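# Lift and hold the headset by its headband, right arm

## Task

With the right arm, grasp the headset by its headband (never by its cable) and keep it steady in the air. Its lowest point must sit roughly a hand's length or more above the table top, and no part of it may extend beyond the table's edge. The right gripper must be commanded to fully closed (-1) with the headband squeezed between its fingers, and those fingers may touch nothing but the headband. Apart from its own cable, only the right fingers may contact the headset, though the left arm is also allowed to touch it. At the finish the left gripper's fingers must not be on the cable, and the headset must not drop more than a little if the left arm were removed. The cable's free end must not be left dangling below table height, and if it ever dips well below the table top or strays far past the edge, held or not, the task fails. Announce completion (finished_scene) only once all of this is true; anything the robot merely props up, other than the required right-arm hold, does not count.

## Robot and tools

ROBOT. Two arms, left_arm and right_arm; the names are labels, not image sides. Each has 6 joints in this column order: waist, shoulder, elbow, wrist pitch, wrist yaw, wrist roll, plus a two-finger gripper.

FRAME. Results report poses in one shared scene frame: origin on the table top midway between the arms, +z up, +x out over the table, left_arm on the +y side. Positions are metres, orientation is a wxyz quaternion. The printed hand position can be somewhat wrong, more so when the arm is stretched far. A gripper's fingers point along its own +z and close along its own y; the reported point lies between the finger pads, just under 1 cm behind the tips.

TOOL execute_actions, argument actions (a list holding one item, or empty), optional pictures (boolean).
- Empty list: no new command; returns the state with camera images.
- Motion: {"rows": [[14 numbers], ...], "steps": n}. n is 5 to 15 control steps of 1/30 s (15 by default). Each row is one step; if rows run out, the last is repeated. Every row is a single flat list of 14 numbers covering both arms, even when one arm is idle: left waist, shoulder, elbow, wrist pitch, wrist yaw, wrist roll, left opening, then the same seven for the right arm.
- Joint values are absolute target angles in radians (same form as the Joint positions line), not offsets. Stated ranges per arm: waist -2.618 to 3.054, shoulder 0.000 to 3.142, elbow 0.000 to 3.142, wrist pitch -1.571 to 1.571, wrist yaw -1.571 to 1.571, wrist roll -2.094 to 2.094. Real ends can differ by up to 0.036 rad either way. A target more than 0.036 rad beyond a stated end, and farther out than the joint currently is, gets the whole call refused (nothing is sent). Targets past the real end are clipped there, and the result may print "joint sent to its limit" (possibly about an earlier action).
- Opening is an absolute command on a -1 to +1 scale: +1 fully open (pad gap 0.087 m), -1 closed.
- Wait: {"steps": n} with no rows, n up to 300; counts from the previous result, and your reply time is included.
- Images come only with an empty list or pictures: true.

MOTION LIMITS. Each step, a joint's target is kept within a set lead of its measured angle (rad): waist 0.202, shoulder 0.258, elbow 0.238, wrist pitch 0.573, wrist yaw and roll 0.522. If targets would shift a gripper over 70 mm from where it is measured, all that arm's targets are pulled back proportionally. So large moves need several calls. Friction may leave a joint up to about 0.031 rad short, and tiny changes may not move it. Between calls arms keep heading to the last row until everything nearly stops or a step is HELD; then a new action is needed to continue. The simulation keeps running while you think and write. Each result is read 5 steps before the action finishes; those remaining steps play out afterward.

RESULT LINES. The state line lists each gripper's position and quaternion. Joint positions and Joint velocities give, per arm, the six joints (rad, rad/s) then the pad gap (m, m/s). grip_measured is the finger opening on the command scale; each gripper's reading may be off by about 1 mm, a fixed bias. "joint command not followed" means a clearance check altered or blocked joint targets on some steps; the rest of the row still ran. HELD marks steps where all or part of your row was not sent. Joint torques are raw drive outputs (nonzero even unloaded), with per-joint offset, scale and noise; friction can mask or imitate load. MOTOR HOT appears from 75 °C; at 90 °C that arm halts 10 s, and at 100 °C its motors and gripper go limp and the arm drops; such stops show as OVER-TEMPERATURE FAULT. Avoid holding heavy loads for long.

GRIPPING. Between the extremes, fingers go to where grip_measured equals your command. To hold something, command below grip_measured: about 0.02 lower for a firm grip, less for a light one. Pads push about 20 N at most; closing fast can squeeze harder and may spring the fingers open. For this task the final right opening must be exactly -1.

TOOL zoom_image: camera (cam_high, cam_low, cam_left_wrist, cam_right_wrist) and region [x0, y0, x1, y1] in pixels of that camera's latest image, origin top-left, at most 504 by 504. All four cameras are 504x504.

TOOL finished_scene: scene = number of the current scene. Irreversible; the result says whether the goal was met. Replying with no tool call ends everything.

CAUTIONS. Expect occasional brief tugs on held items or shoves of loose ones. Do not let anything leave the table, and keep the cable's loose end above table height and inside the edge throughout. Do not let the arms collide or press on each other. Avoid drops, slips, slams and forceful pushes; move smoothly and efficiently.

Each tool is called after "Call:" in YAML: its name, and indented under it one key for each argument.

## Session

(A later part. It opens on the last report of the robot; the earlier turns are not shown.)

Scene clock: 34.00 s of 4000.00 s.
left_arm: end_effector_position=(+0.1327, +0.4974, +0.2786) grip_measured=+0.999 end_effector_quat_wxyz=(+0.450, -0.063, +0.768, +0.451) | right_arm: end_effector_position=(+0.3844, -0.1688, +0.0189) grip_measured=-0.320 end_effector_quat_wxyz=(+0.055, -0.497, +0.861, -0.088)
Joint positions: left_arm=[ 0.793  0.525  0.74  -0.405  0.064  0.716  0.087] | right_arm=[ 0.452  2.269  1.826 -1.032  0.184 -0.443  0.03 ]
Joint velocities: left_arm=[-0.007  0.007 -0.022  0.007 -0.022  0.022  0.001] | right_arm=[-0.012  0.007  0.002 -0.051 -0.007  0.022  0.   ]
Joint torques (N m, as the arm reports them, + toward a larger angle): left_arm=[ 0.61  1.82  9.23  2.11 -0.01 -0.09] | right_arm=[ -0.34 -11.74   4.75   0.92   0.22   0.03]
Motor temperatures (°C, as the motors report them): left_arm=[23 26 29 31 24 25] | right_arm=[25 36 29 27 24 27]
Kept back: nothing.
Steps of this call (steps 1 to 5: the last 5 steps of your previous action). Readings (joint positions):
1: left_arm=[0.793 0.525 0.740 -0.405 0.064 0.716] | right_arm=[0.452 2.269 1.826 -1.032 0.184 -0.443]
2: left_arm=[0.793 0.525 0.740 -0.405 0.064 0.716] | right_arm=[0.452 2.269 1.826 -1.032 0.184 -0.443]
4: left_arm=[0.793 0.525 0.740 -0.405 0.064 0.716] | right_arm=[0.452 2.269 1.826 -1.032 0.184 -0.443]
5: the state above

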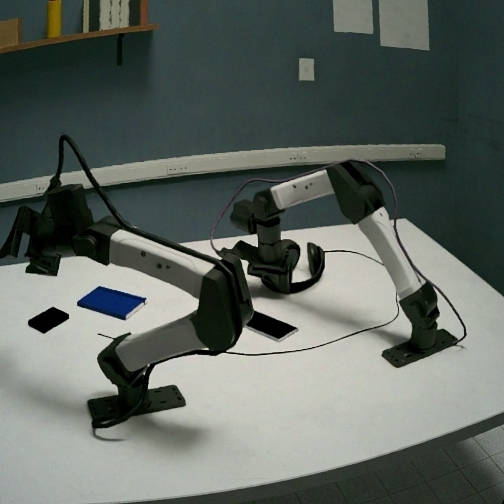

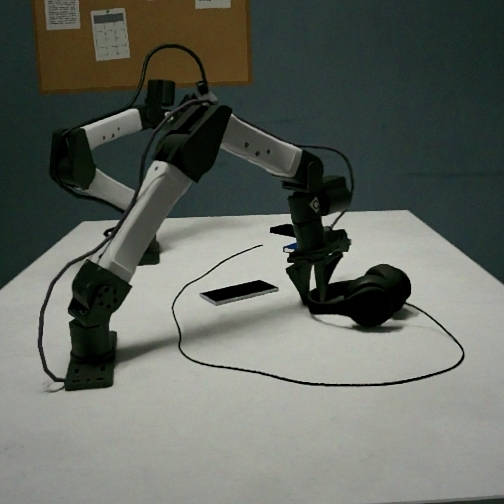

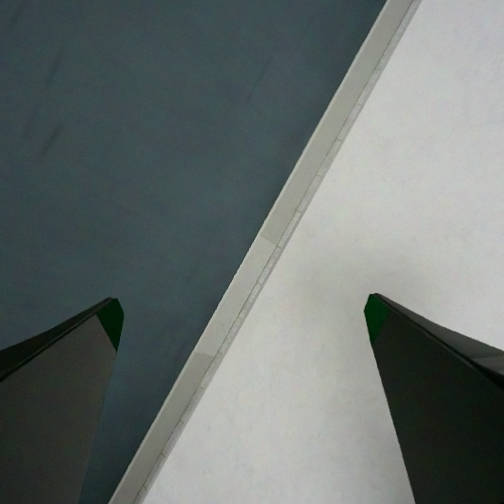

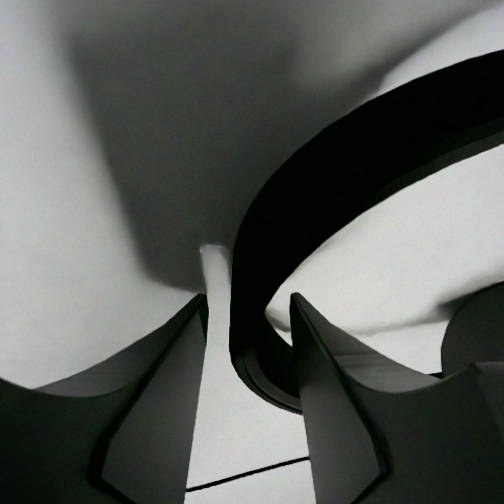

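Call:
execute_actions:
  actions:
    - {"rows": [[0.793,0.525,0.74,-0.405,0.064,0.716,1,0.445,2.276,1.81,-1.02,0.19,-0.447,-0.37],[0.793,0.525,0.74,-0.405,0.064,0.716,1,0.445,2.276,1.808,-1.02,0.19,-0.447,-0.42],[0.793,0.525,0.74,-0.405,0.064,0.716,1,0.445,2.276,1.806,-1.02,0.19,-0.447,-0.47],[0.793,0.525,0.74,-0.405,0.064,0.716,1,0.445,2.276,1.804,-1.02,0.19,-0.447,-0.52],[0.793,0.525,0.74,-0.405,0.064,0.716,1,0.445,2.276,1.802,-1.02,0.19,-0.447,-0.57],[0.793,0.525,0.74,-0.405,0.064,0.716,1,0.445,2.276,1.802,-1.02,0.19,-0.447,-0.61],[0.793,0.525,0.74,-0.405,0.064,0.716,1,0.445,2.276,1.802,-1.02,0.19,-0.447,-0.65],[0.793,0.525,0.74,-0.405,0.064,0.716,1,0.445,2.276,1.802,-1.02,0.19,-0.447,-0.69],[0.793,0.525,0.74,-0.405,0.064,0.716,1,0.445,2.276,1.802,-1.02,0.19,-0.447,-0.73],[0.793,0.525,0.74,-0.405,0.064,0.716,1,0.445,2.276,1.802,-1.02,0.19,-0.447,-0.77],[0.793,0.525,0.74,-0.405,0.064,0.716,1,0.445,2.276,1.802,-1.02,0.19,-0.447,-0.82],[0.793,0.525,0.74,-0.405,0.064,0.716,1,0.445,2.272,1.81,-1.02,0.19,-0.447,-0.88],[0.793,0.525,0.74,-0.405,0.064,0.716,1,0.445,2.268,1.818,-1.022,0.19,-0.447,-0.94],[0.793,0.525,0.74,-0.405,0.064,0.716,1,0.445,2.265,1.826,-1.024,0.19,-0.447,-1],[0.793,0.525,0.74,-0.405,0.064,0.716,1,0.445,2.262,1.832,-1.025,0.19,-0.447,-1]], "steps": 15}

Call:
execute_actions:
  actions:
    - {"steps": 7}
  pictures: true

Call:
execute_actions:
  actions:
    - {"rows": [[0.793,0.525,0.74,-0.405,0.064,0.716,1,0.445,2.262,1.833,-1.027,0.19,-0.447,-1],[0.793,0.525,0.74,-0.405,0.064,0.716,1,0.445,2.262,1.837,-1.031,0.19,-0.447,-1],[0.793,0.525,0.74,-0.405,0.064,0.716,1,0.445,2.262,1.843,-1.039,0.189,-0.447,-1],[0.793,0.525,0.74,-0.405,0.064,0.716,1,0.444,2.261,1.85,-1.049,0.185,-0.447,-1],[0.793,0.525,0.74,-0.405,0.064,0.716,1,0.442,2.261,1.86,-1.061,0.179,-0.447,-1],[0.793,0.525,0.74,-0.405,0.064,0.716,1,0.44,2.26,1.87,-1.074,0.171,-0.447,-1],[0.793,0.525,0.74,-0.405,0.064,0.716,1,0.438,2.26,1.882,-1.09,0.162,-0.447,-1],[0.793,0.525,0.74,-0.405,0.064,0.716,1,0.435,2.26,1.894,-1.106,0.151,-0.447,-1],[0.793,0.525,0.74,-0.405,0.064,0.716,1,0.432,2.259,1.907,-1.122,0.139,-0.447,-1],[0.793,0.525,0.74,-0.405,0.064,0.716,1,0.429,2.259,1.921,-1.14,0.127,-0.447,-1],[0.793,0.525,0.74,-0.405,0.064,0.716,1,0.426,2.258,1.934,-1.157,0.113,-0.447,-1],[0.793,0.525,0.74,-0.405,0.064,0.716,1,0.423,2.257,1.947,-1.173,0.1,-0.447,-1],[0.793,0.525,0.74,-0.405,0.064,0.716,1,0.419,2.257,1.959,-1.189,0.087,-0.447,-1],[0.793,0.525,0.74,-0.405,0.064,0.716,1,0.416,2.257,1.971,-1.205,0.073,-0.447,-1],[0.793,0.525,0.74,-0.405,0.064,0.716,1,0.413,2.256,1.981,-1.218,0.061,-0.447,-1]], "steps": 15}

Call:
execute_actions:
  actions:
    - {"rows": [[0.793,0.525,0.74,-0.405,0.064,0.716,1,0.41,2.256,1.991,-1.23,0.049,-0.447,-1],[0.793,0.525,0.74,-0.405,0.064,0.716,1,0.407,2.255,1.998,-1.24,0.038,-0.447,-1],[0.793,0.525,0.74,-0.405,0.064,0.716,1,0.405,2.255,2.004,-1.248,0.029,-0.447,-1],[0.793,0.525,0.74,-0.405,0.064,0.716,1,0.403,2.255,2.008,-1.252,0.021,-0.447,-1],[0.793,0.525,0.74,-0.405,0.064,0.716,1,0.401,2.255,2.009,-1.254,0.015,-0.447,-1],[0.793,0.525,0.74,-0.405,0.064,0.716,1,0.4,2.255,2.009,-1.254,0.011,-0.447,-1],[0.793,0.525,0.74,-0.405,0.064,0.716,1,0.4,2.255,2.009,-1.254,0.01,-0.447,-1]], "steps": 15}
  pictures: true

Call:
zoom_image:
  camera: "cam_low"
  region: [270, 190, 430, 350]

Scene clock: 39.77 s of 4000.00 s.
left_arm: end_effector_position=(+0.1327, +0.4974, +0.2786) grip_measured=+0.999 end_effector_quat_wxyz=(+0.450, -0.063, +0.768, +0.451) | right_arm: end_effector_position=(+0.3844, -0.1688, +0.0189) grip_measured=-0.750 end_effector_quat_wxyz=(+0.055, -0.497, +0.861, -0.088)
Joint positions: left_arm=[ 0.793  0.525  0.74  -0.405  0.064  0.716  0.087] | right_arm=[ 0.452  2.269  1.826 -1.032  0.184 -0.443  0.011]
Joint velocities: left_arm=[ 0.007 -0.002  0.007  0.037 -0.007 -0.022 -0.001] | right_arm=[ 0.002  0.022 -0.002 -0.007 -0.007 -0.037 -0.034]
Joint torques (N m, as the arm reports them, + toward a larger angle): left_arm=[ 0.61  1.81  9.23  2.1  -0.01 -0.09] | right_arm=[ -0.37 -11.83   4.07   0.89   0.19  -0.02]
Motor temperatures (°C, as the motors report them): left_arm=[23 26 30 32 24 25] | right_arm=[25 37 29 27 24 27]
Steps of this call (steps 1 to 15: the robot went on to your last target; steps 16 to 90: nothing new was sent; then 2.43 s passed at rest; steps 91 to 100: the first 10 steps of this action). Readings (joint positions):
91: left_arm=[0.793 0.525 0.740 -0.405 0.064 0.716] | right_arm=[0.452 2.269 1.826 -1.032 0.184 -0.443]
92: left_arm=[0.793 0.525 0.740 -0.405 0.064 0.716] | right_arm=[0.452 2.269 1.826 -1.032 0.184 -0.443]
94: left_arm=[0.793 0.525 0.740 -0.405 0.064 0.716] | right_arm=[0.452 2.269 1.826 -1.032 0.184 -0.443]
98: left_arm=[0.793 0.525 0.740 -0.405 0.064 0.716] | right_arm=[0.452 2.269 1.826 -1.032 0.184 -0.443]
100: the state above

Scene clock: 40.00 s of 4000.00 s.
left_arm: end_effector_position=(+0.1327, +0.4974, +0.2786) grip_measured=+0.999 end_effector_quat_wxyz=(+0.450, -0.063, +0.768, +0.451) | right_arm: end_effector_position=(+0.3845, -0.1689, +0.0185) grip_measured=-0.820 end_effector_quat_wxyz=(+0.055, -0.499, +0.861, -0.088)
Joint positions: left_arm=[ 0.793  0.525  0.74  -0.405  0.064  0.716  0.087] | right_arm=[ 0.452  2.269  1.824 -1.03   0.184 -0.446  0.008]
Joint velocities: left_arm=[-0.012 -0.007 -0.007  0.022  0.037  0.022  0.   ] | right_arm=[-0.007  0.007  0.002 -0.037 -0.022 -0.037 -0.001]
Joint torques (N m, as the arm reports them, + toward a larger angle): left_arm=[ 0.61  1.82  9.23  2.1  -0.01 -0.08] | right_arm=[ -0.38 -13.07   6.19   0.82   0.23   0.05]
Motor temperatures (°C, as the motors report them): left_arm=[23 26 30 32 24 25] | right_arm=[25 38 29 27 24 27]
Kept back: nothing.
Steps of this call (steps 1 to 5: the last 5 steps of your previous action; steps 6 to 7: the robot went on to your last target). Readings (joint positions):
1: left_arm=[0.793 0.525 0.740 -0.405 0.064 0.716] | right_arm=[0.452 2.269 1.825 -1.031 0.184 -0.443]
2: left_arm=[0.793 0.525 0.740 -0.405 0.064 0.716] | right_arm=[0.452 2.269 1.824 -1.031 0.184 -0.446]
4: left_arm=[0.793 0.525 0.740 -0.405 0.064 0.716] | right_arm=[0.452 2.269 1.824 -1.030 0.184 -0.446]
7: the state above

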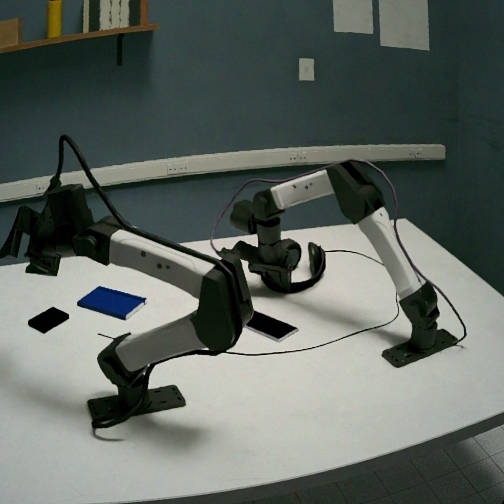

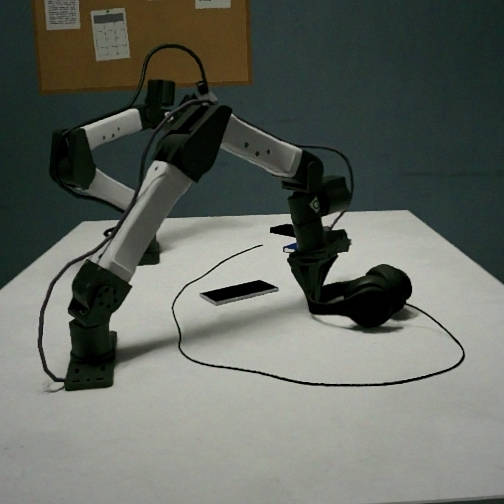

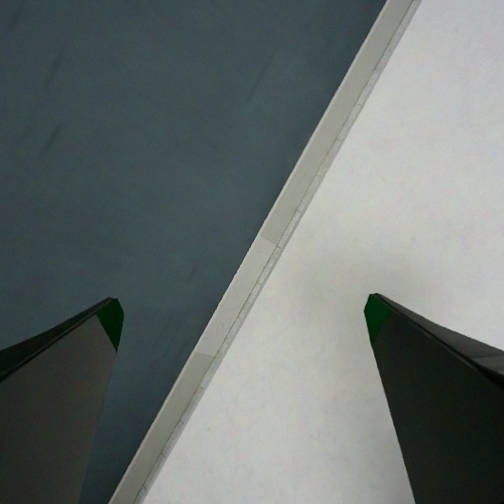

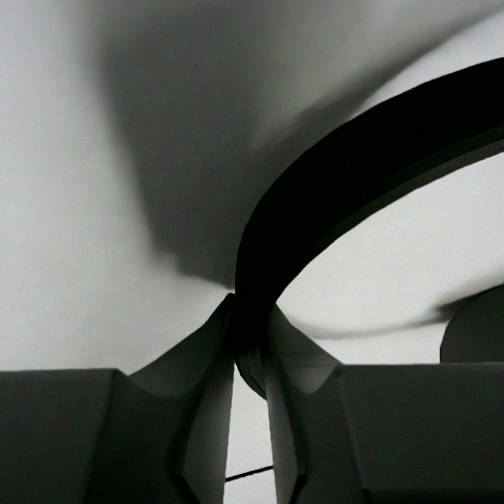

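Scene clock: 40.33 s of 4000.00 s.
left_arm: end_effector_position=(+0.1327, +0.4974, +0.2786) grip_measured=+0.999 end_effector_quat_wxyz=(+0.450, -0.063, +0.768, +0.451) | right_arm: end_effector_position=(+0.3818, -0.1668, +0.0276) grip_measured=-0.819 end_effector_quat_wxyz=(+0.048, -0.498, +0.863, -0.072)
Joint positions: left_arm=[ 0.793  0.525  0.74  -0.405  0.064  0.716  0.087] | right_arm=[ 0.446  2.269  1.866 -1.084  0.151 -0.447  0.008]
Joint velocities: left_arm=[-0.002 -0.012  0.017 -0.037  0.051  0.066 -0.   ] | right_arm=[-0.105 -0.027  0.349 -0.344 -0.418 -0.066  0.002]
Joint torques (N m, as the arm reports them, + toward a larger angle): left_arm=[ 0.61  1.8   9.23  2.11 -0.01 -0.09] | right_arm=[ -1.18 -13.42   8.38   0.76   0.43   0.05]
Motor temperatures (°C, as the motors report them): left_arm=[23 26 30 32 24 25] | right_arm=[25 38 29 27 24 27]
Steps of this call (steps 1 to 10: the first 10 steps of this action). Readings (joint positions):
1: left_arm=[0.793 0.525 0.740 -0.405 0.064 0.716] | right_arm=[0.452 2.269 1.824 -1.030 0.184 -0.446]
2: left_arm=[0.793 0.525 0.740 -0.405 0.064 0.716] | right_arm=[0.452 2.269 1.824 -1.030 0.184 -0.446]
4: left_arm=[0.793 0.525 0.740 -0.405 0.064 0.716] | right_arm=[0.452 2.269 1.824 -1.032 0.184 -0.446]
8: left_arm=[0.793 0.525 0.740 -0.405 0.064 0.716] | right_arm=[0.450 2.269 1.845 -1.059 0.172 -0.447]
10: the state above

Scene clock: 40.83 s of 4000.00 s.
left_arm: end_effector_position=(+0.1327, +0.4974, +0.2786) grip_measured=+0.999 end_effector_quat_wxyz=(+0.450, -0.063, +0.768, +0.451) | right_arm: end_effector_position=(+0.3678, -0.1636, +0.0514) grip_measured=-0.818 end_effector_quat_wxyz=(+0.018, -0.487, +0.873, +0.001)
Joint positions: left_arm=[ 0.793  0.525  0.74  -0.405  0.064  0.716  0.087] | right_arm=[ 0.408  2.269  1.976 -1.241 -0.001 -0.447  0.008]
Joint velocities: left_arm=[-0.012 -0.002  0.017  0.022  0.007  0.007 -0.   ] | right_arm=[-0.007  0.017  0.002 -0.11  -0.168 -0.066 -0.   ]
Joint torques (N m, as the arm reports them, + toward a larger angle): left_arm=[ 0.61  1.82  9.23  2.1   0.   -0.09] | right_arm=[ -0.57 -13.58   8.29   0.66   0.3    0.  ]
Motor temperatures (°C, as the motors report them): left_arm=[23 26 30 32 24 25] | right_arm=[25 38 29 27 24 27]
Steps of this call (steps 1 to 5: the last 5 steps of your previous action; steps 6 to 15: the first 10 steps of this action). Readings (joint positions):
6: left_arm=[0.793 0.525 0.740 -0.405 0.064 0.716] | right_arm=[0.426 2.269 1.939 -1.171 0.072 -0.447]
7: left_arm=[0.793 0.525 0.740 -0.405 0.064 0.716] | right_arm=[0.423 2.269 1.950 -1.184 0.060 -0.447]
9: left_arm=[0.793 0.525 0.740 -0.405 0.064 0.716] | right_arm=[0.416 2.269 1.966 -1.206 0.038 -0.447]
13: left_arm=[0.793 0.525 0.740 -0.405 0.064 0.716] | right_arm=[0.408 2.269 1.976 -1.232 0.008 -0.447]
15: the state above

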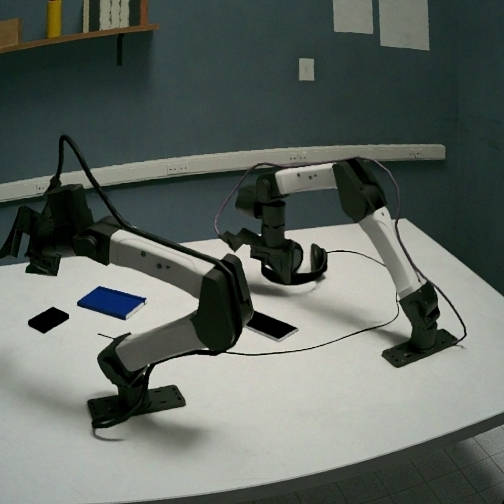

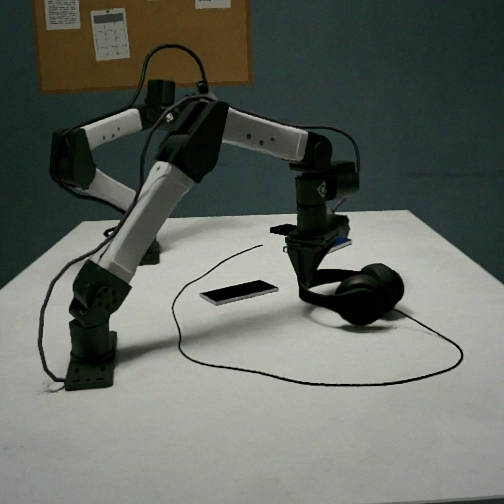

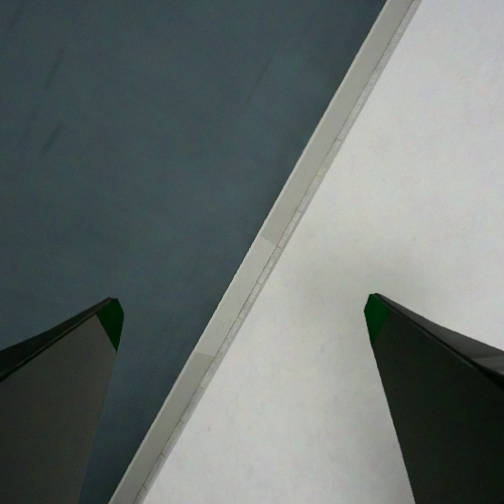

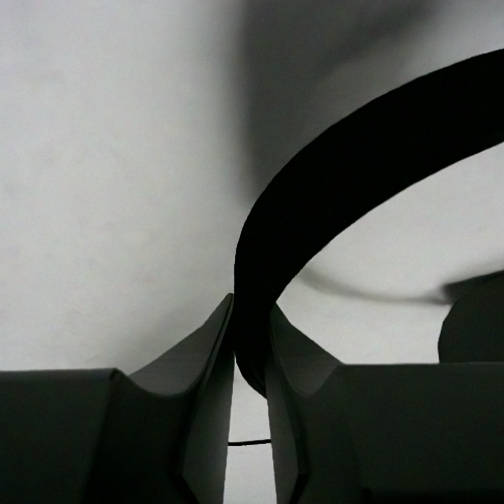

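Region (270, 190, 430, 350) of cam_low's 504x504 image, scaled by 3.150, with more detail than that image has.

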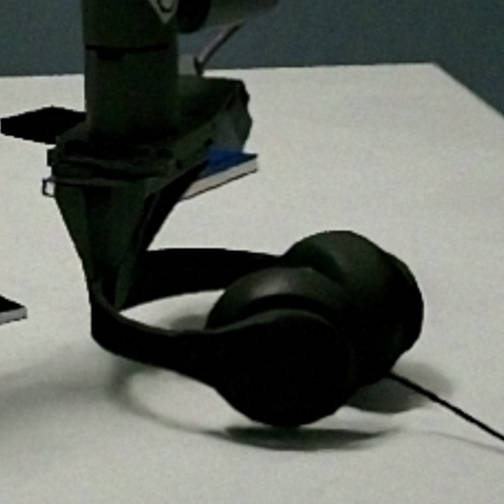

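Call:
execute_actions:
  actions: []

Scene clock: 42.17 s of 4000.00 s.
left_arm: end_effector_position=(+0.1327, +0.4974, +0.2786) grip_measured=+0.999 end_effector_quat_wxyz=(+0.450, -0.063, +0.768, +0.451) | right_arm: end_effector_position=(+0.3641, -0.1630, +0.0515) grip_measured=-0.818 end_effector_quat_wxyz=(+0.012, -0.487, +0.873, +0.008)
Joint positions: left_arm=[ 0.793  0.525  0.74  -0.405  0.064  0.716  0.087] | right_arm=[ 0.408  2.269  1.976 -1.252 -0.014 -0.447  0.008]
Joint velocities: left_arm=[ 0.017 -0.017 -0.002  0.007  0.007  0.022  0.001] | right_arm=[ 0.002 -0.007 -0.022 -0.037  0.007 -0.022  0.   ]
Joint torques (N m, as the arm reports them, + toward a larger angle): left_arm=[ 0.6   1.82  9.24  2.11 -0.01 -0.09] | right_arm=[ -0.57 -13.39   8.13   0.55   0.29   0.04]
Motor temperatures (°C, as the motors report them): left_arm=[23 26 30 32 24 25] | right_arm=[25 39 29 27 24 27]
Kept back: nothing.
Steps of this call (steps 1 to 5: the last 5 steps of your previous action; steps 6 to 30: the robot went on to your last target; steps 31 to 40: nothing new was sent). Readings (joint positions):
1: left_arm=[0.793 0.525 0.740 -0.405 0.064 0.716] | right_arm=[0.408 2.269 1.976 -1.245 -0.004 -0.447]
2: left_arm=[0.793 0.525 0.740 -0.405 0.064 0.716] | right_arm=[0.408 2.269 1.976 -1.247 -0.006 -0.447]
4: left_arm=[0.793 0.525 0.740 -0.405 0.064 0.716] | right_arm=[0.408 2.269 1.976 -1.249 -0.009 -0.447]
8: left_arm=[0.793 0.525 0.740 -0.405 0.064 0.716] | right_arm=[0.408 2.269 1.976 -1.251 -0.012 -0.447]
40: the state above
All arms were judged still, so your last target was given up. Only a new action makes them travel on or press farther. Fingers that are still opening or closing keep moving.

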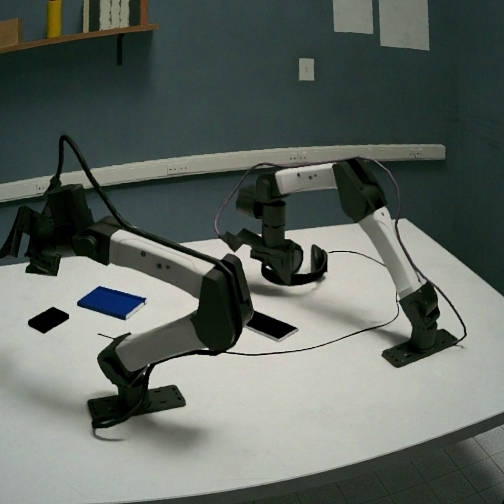

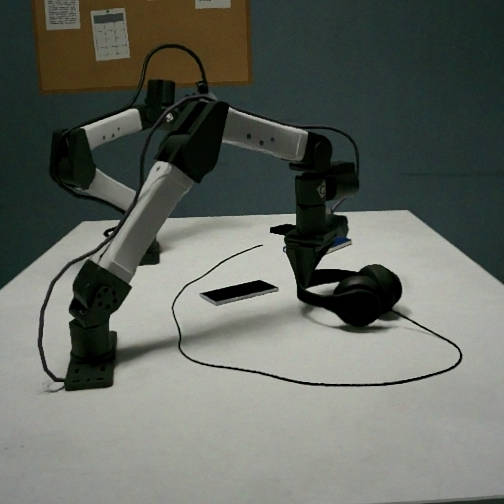

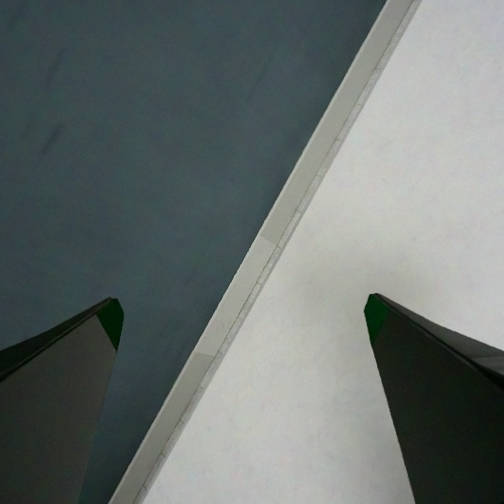

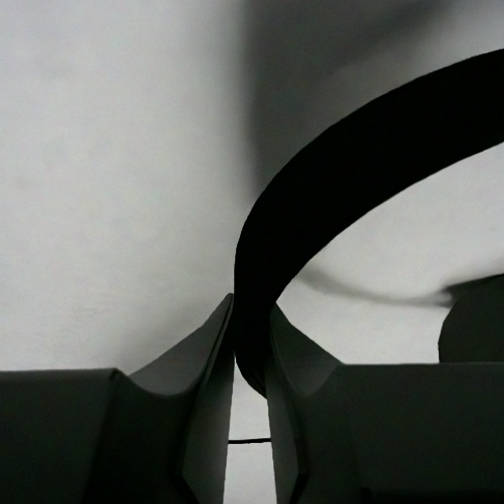

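Call:
execute_actions:
  actions:
    - {"rows":[ [0.793,0.525,0.74,-0.405,0.064,0.716,1, 0.400,2.244,2.009,-1.261,0.008,-0.445,-1], [0.793,0.525,0.74,-0.405,0.064,0.716,1, 0.399,2.236,2.009,-1.267,0.003,-0.440,-1], [0.793,0.525,0.74,-0.405,0.064,0.716,1, 0.397,2.227,2.009,-1.275,-0.005,-0.432,-1], [0.793,0.525,0.74,-0.405,0.064,0.716,1, 0.395,2.218,2.009,-1.282,-0.017,-0.420,-1], [0.793,0.525,0.74,-0.405,0.064,0.716,1, 0.393,2.209,2.009,-1.291,-0.032,-0.406,-1], [0.793,0.525,0.74,-0.405,0.064,0.716,1, 0.390,2.199,2.009,-1.300,-0.049,-0.389,-1], [0.793,0.525,0.74,-0.405,0.064,0.716,1, 0.387,2.189,2.009,-1.310,-0.069,-0.369,-1], [0.793,0.525,0.74,-0.405,0.064,0.716,1, 0.383,2.179,2.009,-1.320,-0.092,-0.348,-1], [0.793,0.525,0.74,-0.405,0.064,0.716,1, 0.379,2.168,2.009,-1.331,-0.117,-0.324,-1], [0.793,0.525,0.74,-0.405,0.064,0.716,1, 0.374,2.156,2.009,-1.342,-0.145,-0.299,-1], [0.793,0.525,0.74,-0.405,0.064,0.716,1, 0.369,2.143,2.009,-1.354,-0.175,-0.272,-1], [0.793,0.525,0.74,-0.405,0.064,0.716,1, 0.364,2.130,2.009,-1.365,-0.206,-0.243,-1], [0.793,0.525,0.74,-0.405,0.064,0.716,1, 0.358,2.115,2.009,-1.377,-0.240,-0.214,-1], [0.793,0.525,0.74,-0.405,0.064,0.716,1, 0.352,2.100,2.009,-1.389,-0.275,-0.184,-1], [0.793,0.525,0.74,-0.405,0.064,0.716,1, 0.346,2.085,2.009,-1.399,-0.312,-0.153,-1] ],"steps":15}

Call:
execute_actions:
  actions:
    - {"rows":[ [0.793,0.525,0.74,-0.405,0.064,0.716,1, 0.340,2.069,2.009,-1.410,-0.350,-0.122,-1], [0.793,0.525,0.74,-0.405,0.064,0.716,1, 0.333,2.054,2.009,-1.420,-0.390,-0.091,-1], [0.793,0.525,0.74,-0.405,0.064,0.716,1, 0.326,2.037,2.009,-1.430,-0.430,-0.059,-1], [0.793,0.525,0.74,-0.405,0.064,0.716,1, 0.319,2.020,2.009,-1.439,-0.472,-0.028,-1], [0.793,0.525,0.74,-0.405,0.064,0.716,1, 0.312,2.002,2.009,-1.447,-0.514,0.003,-1], [0.793,0.525,0.74,-0.405,0.064,0.716,1, 0.305,1.984,2.009,-1.456,-0.558,0.033,-1], [0.793,0.525,0.74,-0.405,0.064,0.716,1, 0.297,1.967,2.009,-1.463,-0.601,0.063,-1], [0.793,0.525,0.74,-0.405,0.064,0.716,1, 0.290,1.949,2.009,-1.469,-0.646,0.092,-1], [0.793,0.525,0.74,-0.405,0.064,0.716,1, 0.283,1.931,2.009,-1.474,-0.690,0.120,-1], [0.793,0.525,0.74,-0.405,0.064,0.716,1, 0.275,1.912,2.009,-1.480,-0.735,0.147,-1], [0.793,0.525,0.74,-0.405,0.064,0.716,1, 0.268,1.894,2.009,-1.484,-0.780,0.173,-1], [0.793,0.525,0.74,-0.405,0.064,0.716,1, 0.260,1.876,2.009,-1.488,-0.824,0.198,-1], [0.793,0.525,0.74,-0.405,0.064,0.716,1, 0.253,1.858,2.009,-1.491,-0.869,0.222,-1], [0.793,0.525,0.74,-0.405,0.064,0.716,1, 0.245,1.840,2.009,-1.494,-0.912,0.244,-1], [0.793,0.525,0.74,-0.405,0.064,0.716,1, 0.238,1.822,2.009,-1.496,-0.956,0.265,-1] ],"steps":15}

Call:
execute_actions:
  actions:
    - {"rows":[ [0.793,0.525,0.74,-0.405,0.064,0.716,1, 0.231,1.804,2.009,-1.498,-0.998,0.285,-1], [0.793,0.525,0.74,-0.405,0.064,0.716,1, 0.224,1.787,2.009,-1.499,-1.040,0.303,-1], [0.793,0.525,0.74,-0.405,0.064,0.716,1, 0.217,1.771,2.009,-1.5,-1.080,0.321,-1], [0.793,0.525,0.74,-0.405,0.064,0.716,1, 0.210,1.755,2.009,-1.5,-1.120,0.336,-1], [0.793,0.525,0.74,-0.405,0.064,0.716,1, 0.204,1.739,2.009,-1.5,-1.158,0.351,-1], [0.793,0.525,0.74,-0.405,0.064,0.716,1, 0.198,1.724,2.009,-1.5,-1.195,0.364,-1], [0.793,0.525,0.74,-0.405,0.064,0.716,1, 0.192,1.710,2.009,-1.5,-1.230,0.376,-1], [0.793,0.525,0.74,-0.405,0.064,0.716,1, 0.186,1.697,2.009,-1.5,-1.264,0.386,-1], [0.793,0.525,0.74,-0.405,0.064,0.716,1, 0.181,1.685,2.009,-1.5,-1.295,0.396,-1], [0.793,0.525,0.74,-0.405,0.064,0.716,1, 0.176,1.673,2.009,-1.5,-1.325,0.404,-1], [0.793,0.525,0.74,-0.405,0.064,0.716,1, 0.171,1.661,2.009,-1.5,-1.353,0.411,-1], [0.793,0.525,0.74,-0.405,0.064,0.716,1, 0.167,1.650,2.009,-1.5,-1.378,0.418,-1], [0.793,0.525,0.74,-0.405,0.064,0.716,1, 0.163,1.640,2.009,-1.5,-1.401,0.423,-1], [0.793,0.525,0.74,-0.405,0.064,0.716,1, 0.160,1.631,2.009,-1.5,-1.421,0.428,-1], [0.793,0.525,0.74,-0.405,0.064,0.716,1, 0.157,1.623,2.009,-1.5,-1.438,0.432,-1] ],"steps":15}

Call:
execute_actions:
  actions:
    - {"rows":[ [0.793,0.525,0.74,-0.405,0.064,0.716,1, 0.155,1.617,2.009,-1.5,-1.453,0.435,-1], [0.793,0.525,0.74,-0.405,0.064,0.716,1, 0.153,1.612,2.009,-1.5,-1.465,0.437,-1], [0.793,0.525,0.74,-0.405,0.064,0.716,1, 0.151,1.608,2.009,-1.5,-1.473,0.439,-1], [0.793,0.525,0.74,-0.405,0.064,0.716,1, 0.150,1.606,2.009,-1.5,-1.478,0.440,-1], [0.793,0.525,0.74,-0.405,0.064,0.716,1, 0.150,1.605,2.009,-1.5,-1.48,0.44,-1] ],"steps":15}
  pictures: true

Scene clock: 44.97 s of 4000.00 s.
left_arm: end_effector_position=(+0.1327, +0.4974, +0.2786) grip_measured=+0.999 end_effector_quat_wxyz=(+0.450, -0.063, +0.768, +0.451) | right_arm: end_effector_position=(+0.3496, -0.1593, +0.0721) grip_measured=-0.817 end_effector_quat_wxyz=(+0.010, -0.450, +0.892, +0.047)
Joint positions: left_arm=[ 0.793  0.525  0.74  -0.405  0.064  0.716  0.087] | right_arm=[ 0.395  2.219  1.976 -1.299 -0.091 -0.376  0.008]
Joint velocities: left_arm=[ 0.002  0.002 -0.007 -0.037  0.022  0.051 -0.   ] | right_arm=[-0.115 -0.369 -0.007 -0.227 -0.549  0.491 -0.   ]
Joint torques (N m, as the arm reports them, + toward a larger angle): left_arm=[ 0.6   1.82  9.24  2.1  -0.01 -0.09] | right_arm=[ -0.99 -15.56   8.2    0.52   0.33   0.05]
Motor temperatures (°C, as the motors report them): left_arm=[23 26 30 32 24 25] | right_arm=[25 40 29 27 24 27]
Steps of this call (steps 1 to 74: nothing new was sent; steps 75 to 84: the first 10 steps of this action). Readings (joint positions):
75: left_arm=[0.793 0.525 0.740 -0.405 0.064 0.716] | right_arm=[0.408 2.269 1.976 -1.253 -0.015 -0.447]
76: left_arm=[0.793 0.525 0.740 -0.405 0.064 0.716] | right_arm=[0.408 2.269 1.976 -1.254 -0.016 -0.447]
78: left_arm=[0.793 0.525 0.740 -0.405 0.064 0.716] | right_arm=[0.408 2.268 1.976 -1.259 -0.021 -0.442]
82: left_arm=[0.793 0.525 0.740 -0.405 0.064 0.716] | right_arm=[0.402 2.242 1.976 -1.283 -0.059 -0.407]
84: the state above

Scene clock: 45.47 s of 4000.00 s.
left_arm: end_effector_position=(+0.1327, +0.4974, +0.2786) grip_measured=+0.999 end_effector_quat_wxyz=(+0.450, -0.063, +0.768, +0.451) | right_arm: end_effector_position=(+0.2890, -0.1300, +0.1897) grip_measured=-0.817 end_effector_quat_wxyz=(-0.004, -0.226, +0.933, +0.280)
Joint positions: left_arm=[ 0.793  0.525  0.74  -0.405  0.064  0.716  0.087] | right_arm=[ 0.297  1.976  1.976 -1.44  -0.554  0.021  0.008]
Joint velocities: left_arm=[-0.002  0.002  0.007  0.022  0.007  0.022  0.001] | right_arm=[-0.208 -0.525 -0.007 -0.198 -1.15   0.857 -0.   ]
Joint torques (N m, as the arm reports them, + toward a larger angle): left_arm=[ 0.6   1.82  9.24  2.1  -0.01 -0.09] | right_arm=[ -0.69 -12.93   8.47   0.78  -0.26   0.03]
Motor temperatures (°C, as the motors report them): left_arm=[23 26 30 32 24 25] | right_arm=[25 40 29 27 24 27]
Steps of this call (steps 1 to 5: the last 5 steps of your previous action; steps 6 to 15: the first 10 steps of this action). Readings (joint positions):
6: left_arm=[0.793 0.525 0.740 -0.405 0.064 0.716] | right_arm=[0.360 2.130 1.976 -1.357 -0.235 -0.239]
7: left_arm=[0.793 0.525 0.740 -0.405 0.064 0.716] | right_arm=[0.353 2.115 1.976 -1.367 -0.265 -0.212]
9: left_arm=[0.793 0.525 0.740 -0.405 0.064 0.716] | right_arm=[0.339 2.082 1.976 -1.388 -0.330 -0.155]
13: left_arm=[0.793 0.525 0.740 -0.405 0.064 0.716] | right_arm=[0.312 2.013 1.976 -1.425 -0.476 -0.037]
15: the state above

Scene clock: 45.97 s of 4000.00 s.
left_arm: end_effector_position=(+0.1327, +0.4974, +0.2786) grip_measured=+0.999 end_effector_quat_wxyz=(+0.450, -0.063, +0.768, +0.451) | right_arm: end_effector_position=(+0.2219, -0.1162, +0.3551) grip_measured=-0.819 end_effector_quat_wxyz=(-0.048, -0.098, +0.829, +0.548)
Joint positions: left_arm=[ 0.793  0.525  0.74  -0.405  0.064  0.716  0.087] | right_arm=[ 0.195  1.717  1.976 -1.493 -1.139  0.338  0.008]
Joint velocities: left_arm=[ 0.017  0.002  0.012  0.051 -0.022  0.022  0.002] | right_arm=[-0.149 -0.359 -0.007 -0.081 -0.989  0.418  0.001]
Joint torques (N m, as the arm reports them, + toward a larger angle): left_arm=[ 0.61  1.81  9.23  2.1  -0.01 -0.09] | right_arm=[-0.68 -9.05  7.9   1.12 -0.84  0.05]
Motor temperatures (°C, as the motors report them): left_arm=[23 26 30 32 24 25] | right_arm=[25 40 29 27 24 27]
Steps of this call (steps 1 to 5: the last 5 steps of your previous action; steps 6 to 15: the first 10 steps of this action). Readings (joint positions):
6: left_arm=[0.793 0.525 0.740 -0.405 0.064 0.716] | right_arm=[0.252 1.864 1.976 -1.473 -0.798 0.177]
7: left_arm=[0.793 0.525 0.740 -0.405 0.064 0.716] | right_arm=[0.245 1.845 1.976 -1.477 -0.838 0.199]
9: left_arm=[0.793 0.525 0.740 -0.405 0.064 0.716] | right_arm=[0.231 1.809 1.976 -1.483 -0.918 0.241]
13: left_arm=[0.793 0.525 0.740 -0.405 0.064 0.716] | right_arm=[0.206 1.745 1.976 -1.491 -1.070 0.311]
15: the state above

Scene clock: 46.47 s of 4000.00 s.
left_arm: end_effector_position=(+0.1327, +0.4974, +0.2786) grip_measured=+0.999 end_effector_quat_wxyz=(+0.450, -0.063, +0.768, +0.451) | right_arm: end_effector_position=(+0.1851, -0.1273, +0.4250) grip_measured=-0.820 end_effector_quat_wxyz=(-0.081, -0.099, +0.750, +0.649)
Joint positions: left_arm=[ 0.793  0.525  0.74  -0.405  0.064  0.716  0.087] | right_arm=[ 0.161  1.623  1.976 -1.499 -1.411  0.423  0.008]
Joint velocities: left_arm=[-0.002 -0.007  0.012  0.081 -0.095 -0.037  0.001] | right_arm=[-0.002 -0.007  0.002 -0.007 -0.139 -0.037  0.   ]
Joint torques (N m, as the arm reports them, + toward a larger angle): left_arm=[ 0.6   1.82  9.23  2.1  -0.01 -0.09] | right_arm=[-0.87 -7.86  7.68  1.14 -1.06  0.11]
Motor temperatures (°C, as the motors report them): left_arm=[23 26 30 32 24 25] | right_arm=[25 40 30 27 24 27]
Steps of this call (steps 1 to 5: the last 5 steps of your previous action; steps 6 to 15: the first 10 steps of this action). Readings (joint positions):
6: left_arm=[0.793 0.525 0.740 -0.405 0.064 0.716] | right_arm=[0.170 1.651 1.976 -1.497 -1.308 0.394]
7: left_arm=[0.793 0.525 0.740 -0.405 0.064 0.716] | right_arm=[0.167 1.643 1.976 -1.497 -1.329 0.400]
9: left_arm=[0.793 0.525 0.740 -0.405 0.064 0.716] | right_arm=[0.163 1.631 1.976 -1.498 -1.364 0.410]
13: left_arm=[0.793 0.525 0.740 -0.405 0.064 0.716] | right_arm=[0.161 1.623 1.976 -1.499 -1.404 0.420]
15: the state above

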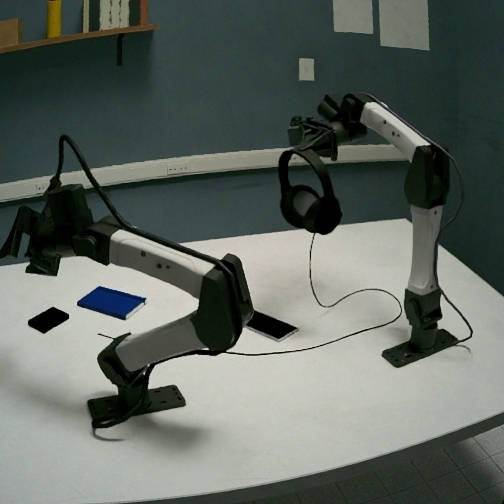

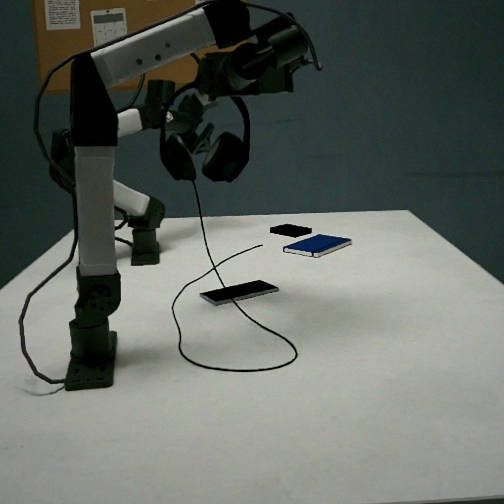

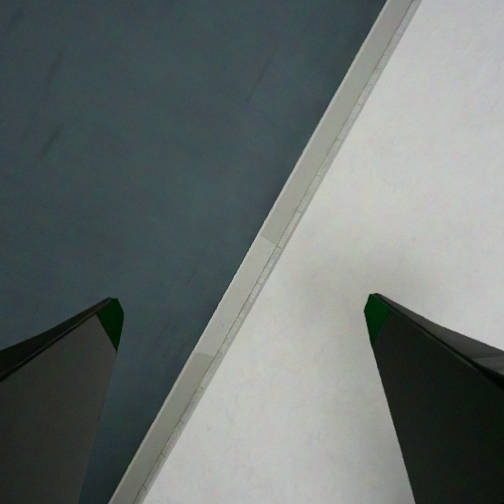

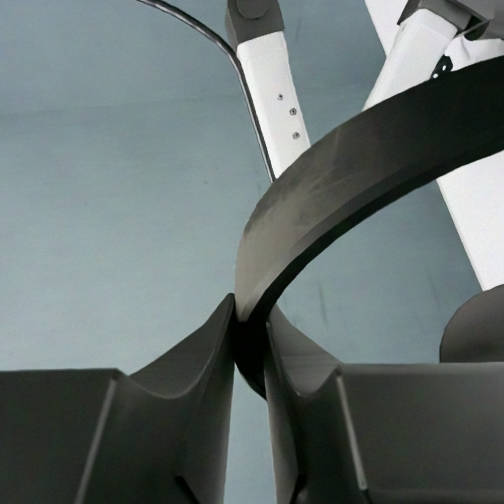

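Call:
execute_actions:
  actions:
    - {"steps":20}
  pictures: true

Call:
zoom_image:
  camera: "cam_high"
  region: [250, 80, 410, 250]

Scene clock: 47.13 s of 4000.00 s.
left_arm: end_effector_position=(+0.1327, +0.4974, +0.2786) grip_measured=+0.999 end_effector_quat_wxyz=(+0.450, -0.063, +0.768, +0.451) | right_arm: end_effector_position=(+0.1843, -0.1274, +0.4269) grip_measured=-0.820 end_effector_quat_wxyz=(-0.084, -0.099, +0.747, +0.652)
Joint positions: left_arm=[ 0.793  0.525  0.74  -0.405  0.064  0.716  0.087] | right_arm=[ 0.161  1.623  1.976 -1.499 -1.422  0.426  0.008]
Joint velocities: left_arm=[ 0.012  0.002  0.022 -0.022  0.007  0.007  0.001] | right_arm=[ 0.007 -0.017 -0.002  0.066  0.007  0.007 -0.001]
Joint torques (N m, as the arm reports them, + toward a larger angle): left_arm=[ 0.6   1.83  9.24  2.1  -0.01 -0.09] | right_arm=[-0.77 -7.73  7.55  1.19 -1.12  0.06]
Motor temperatures (°C, as the motors report them): left_arm=[23 26 30 32 24 25] | right_arm=[25 40 30 27 25 27]
Kept back: nothing.
Steps of this call (steps 1 to 5: the last 5 steps of your previous action; steps 6 to 20: the robot went on to your last target). Readings (joint positions):
1: left_arm=[0.793 0.525 0.740 -0.405 0.064 0.716] | right_arm=[0.161 1.623 1.976 -1.499 -1.413 0.423]
2: left_arm=[0.793 0.525 0.740 -0.405 0.064 0.716] | right_arm=[0.161 1.623 1.976 -1.499 -1.415 0.424]
4: left_arm=[0.793 0.525 0.740 -0.405 0.064 0.716] | right_arm=[0.161 1.623 1.976 -1.499 -1.418 0.425]
8: left_arm=[0.793 0.525 0.740 -0.405 0.064 0.716] | right_arm=[0.161 1.623 1.976 -1.499 -1.421 0.425]
20: the state above

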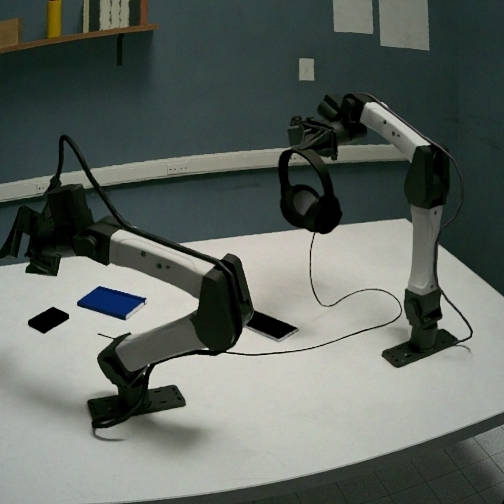

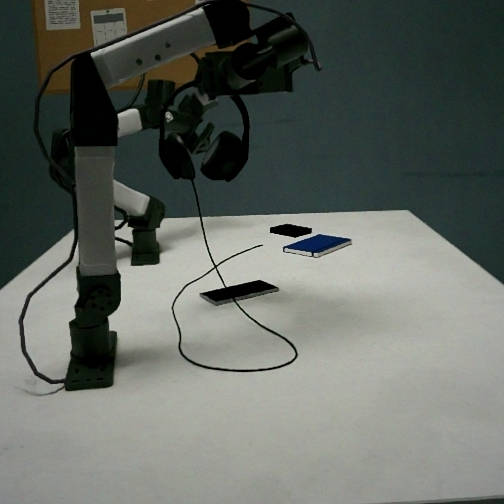

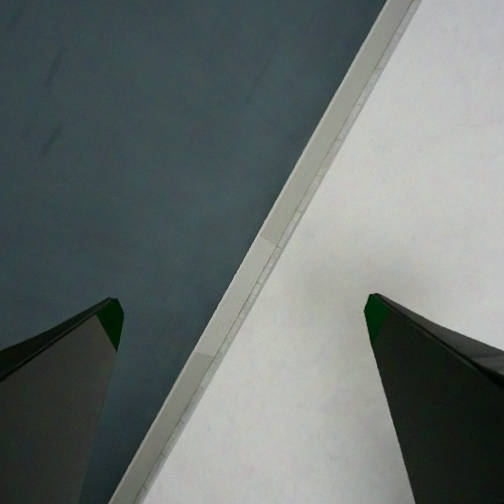

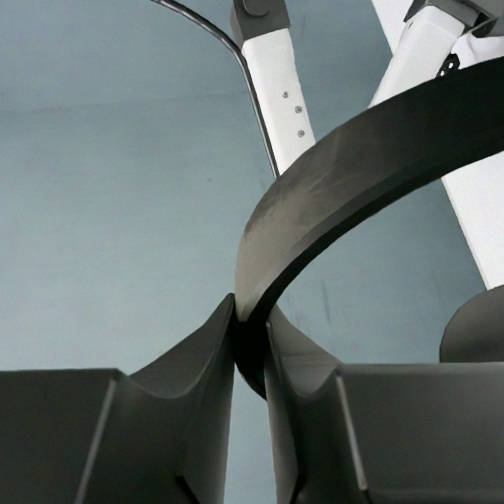

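Region (250, 80, 410, 250) of cam_high's 504x504 image, scaled by 2.965, with more detail than that image has; it fills the left 474 columns of this view, and the rest is white.

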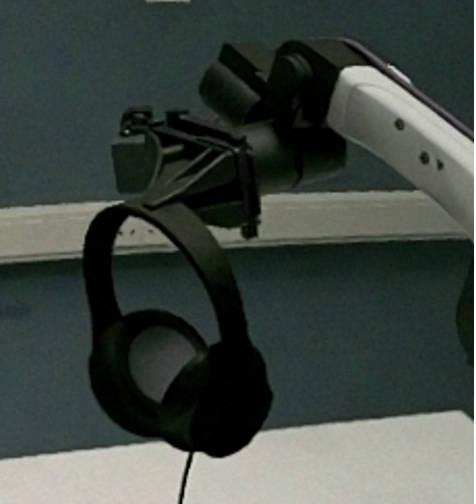

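Call:
finished_scene:
  scene: 1

The scene is finished: the task was done.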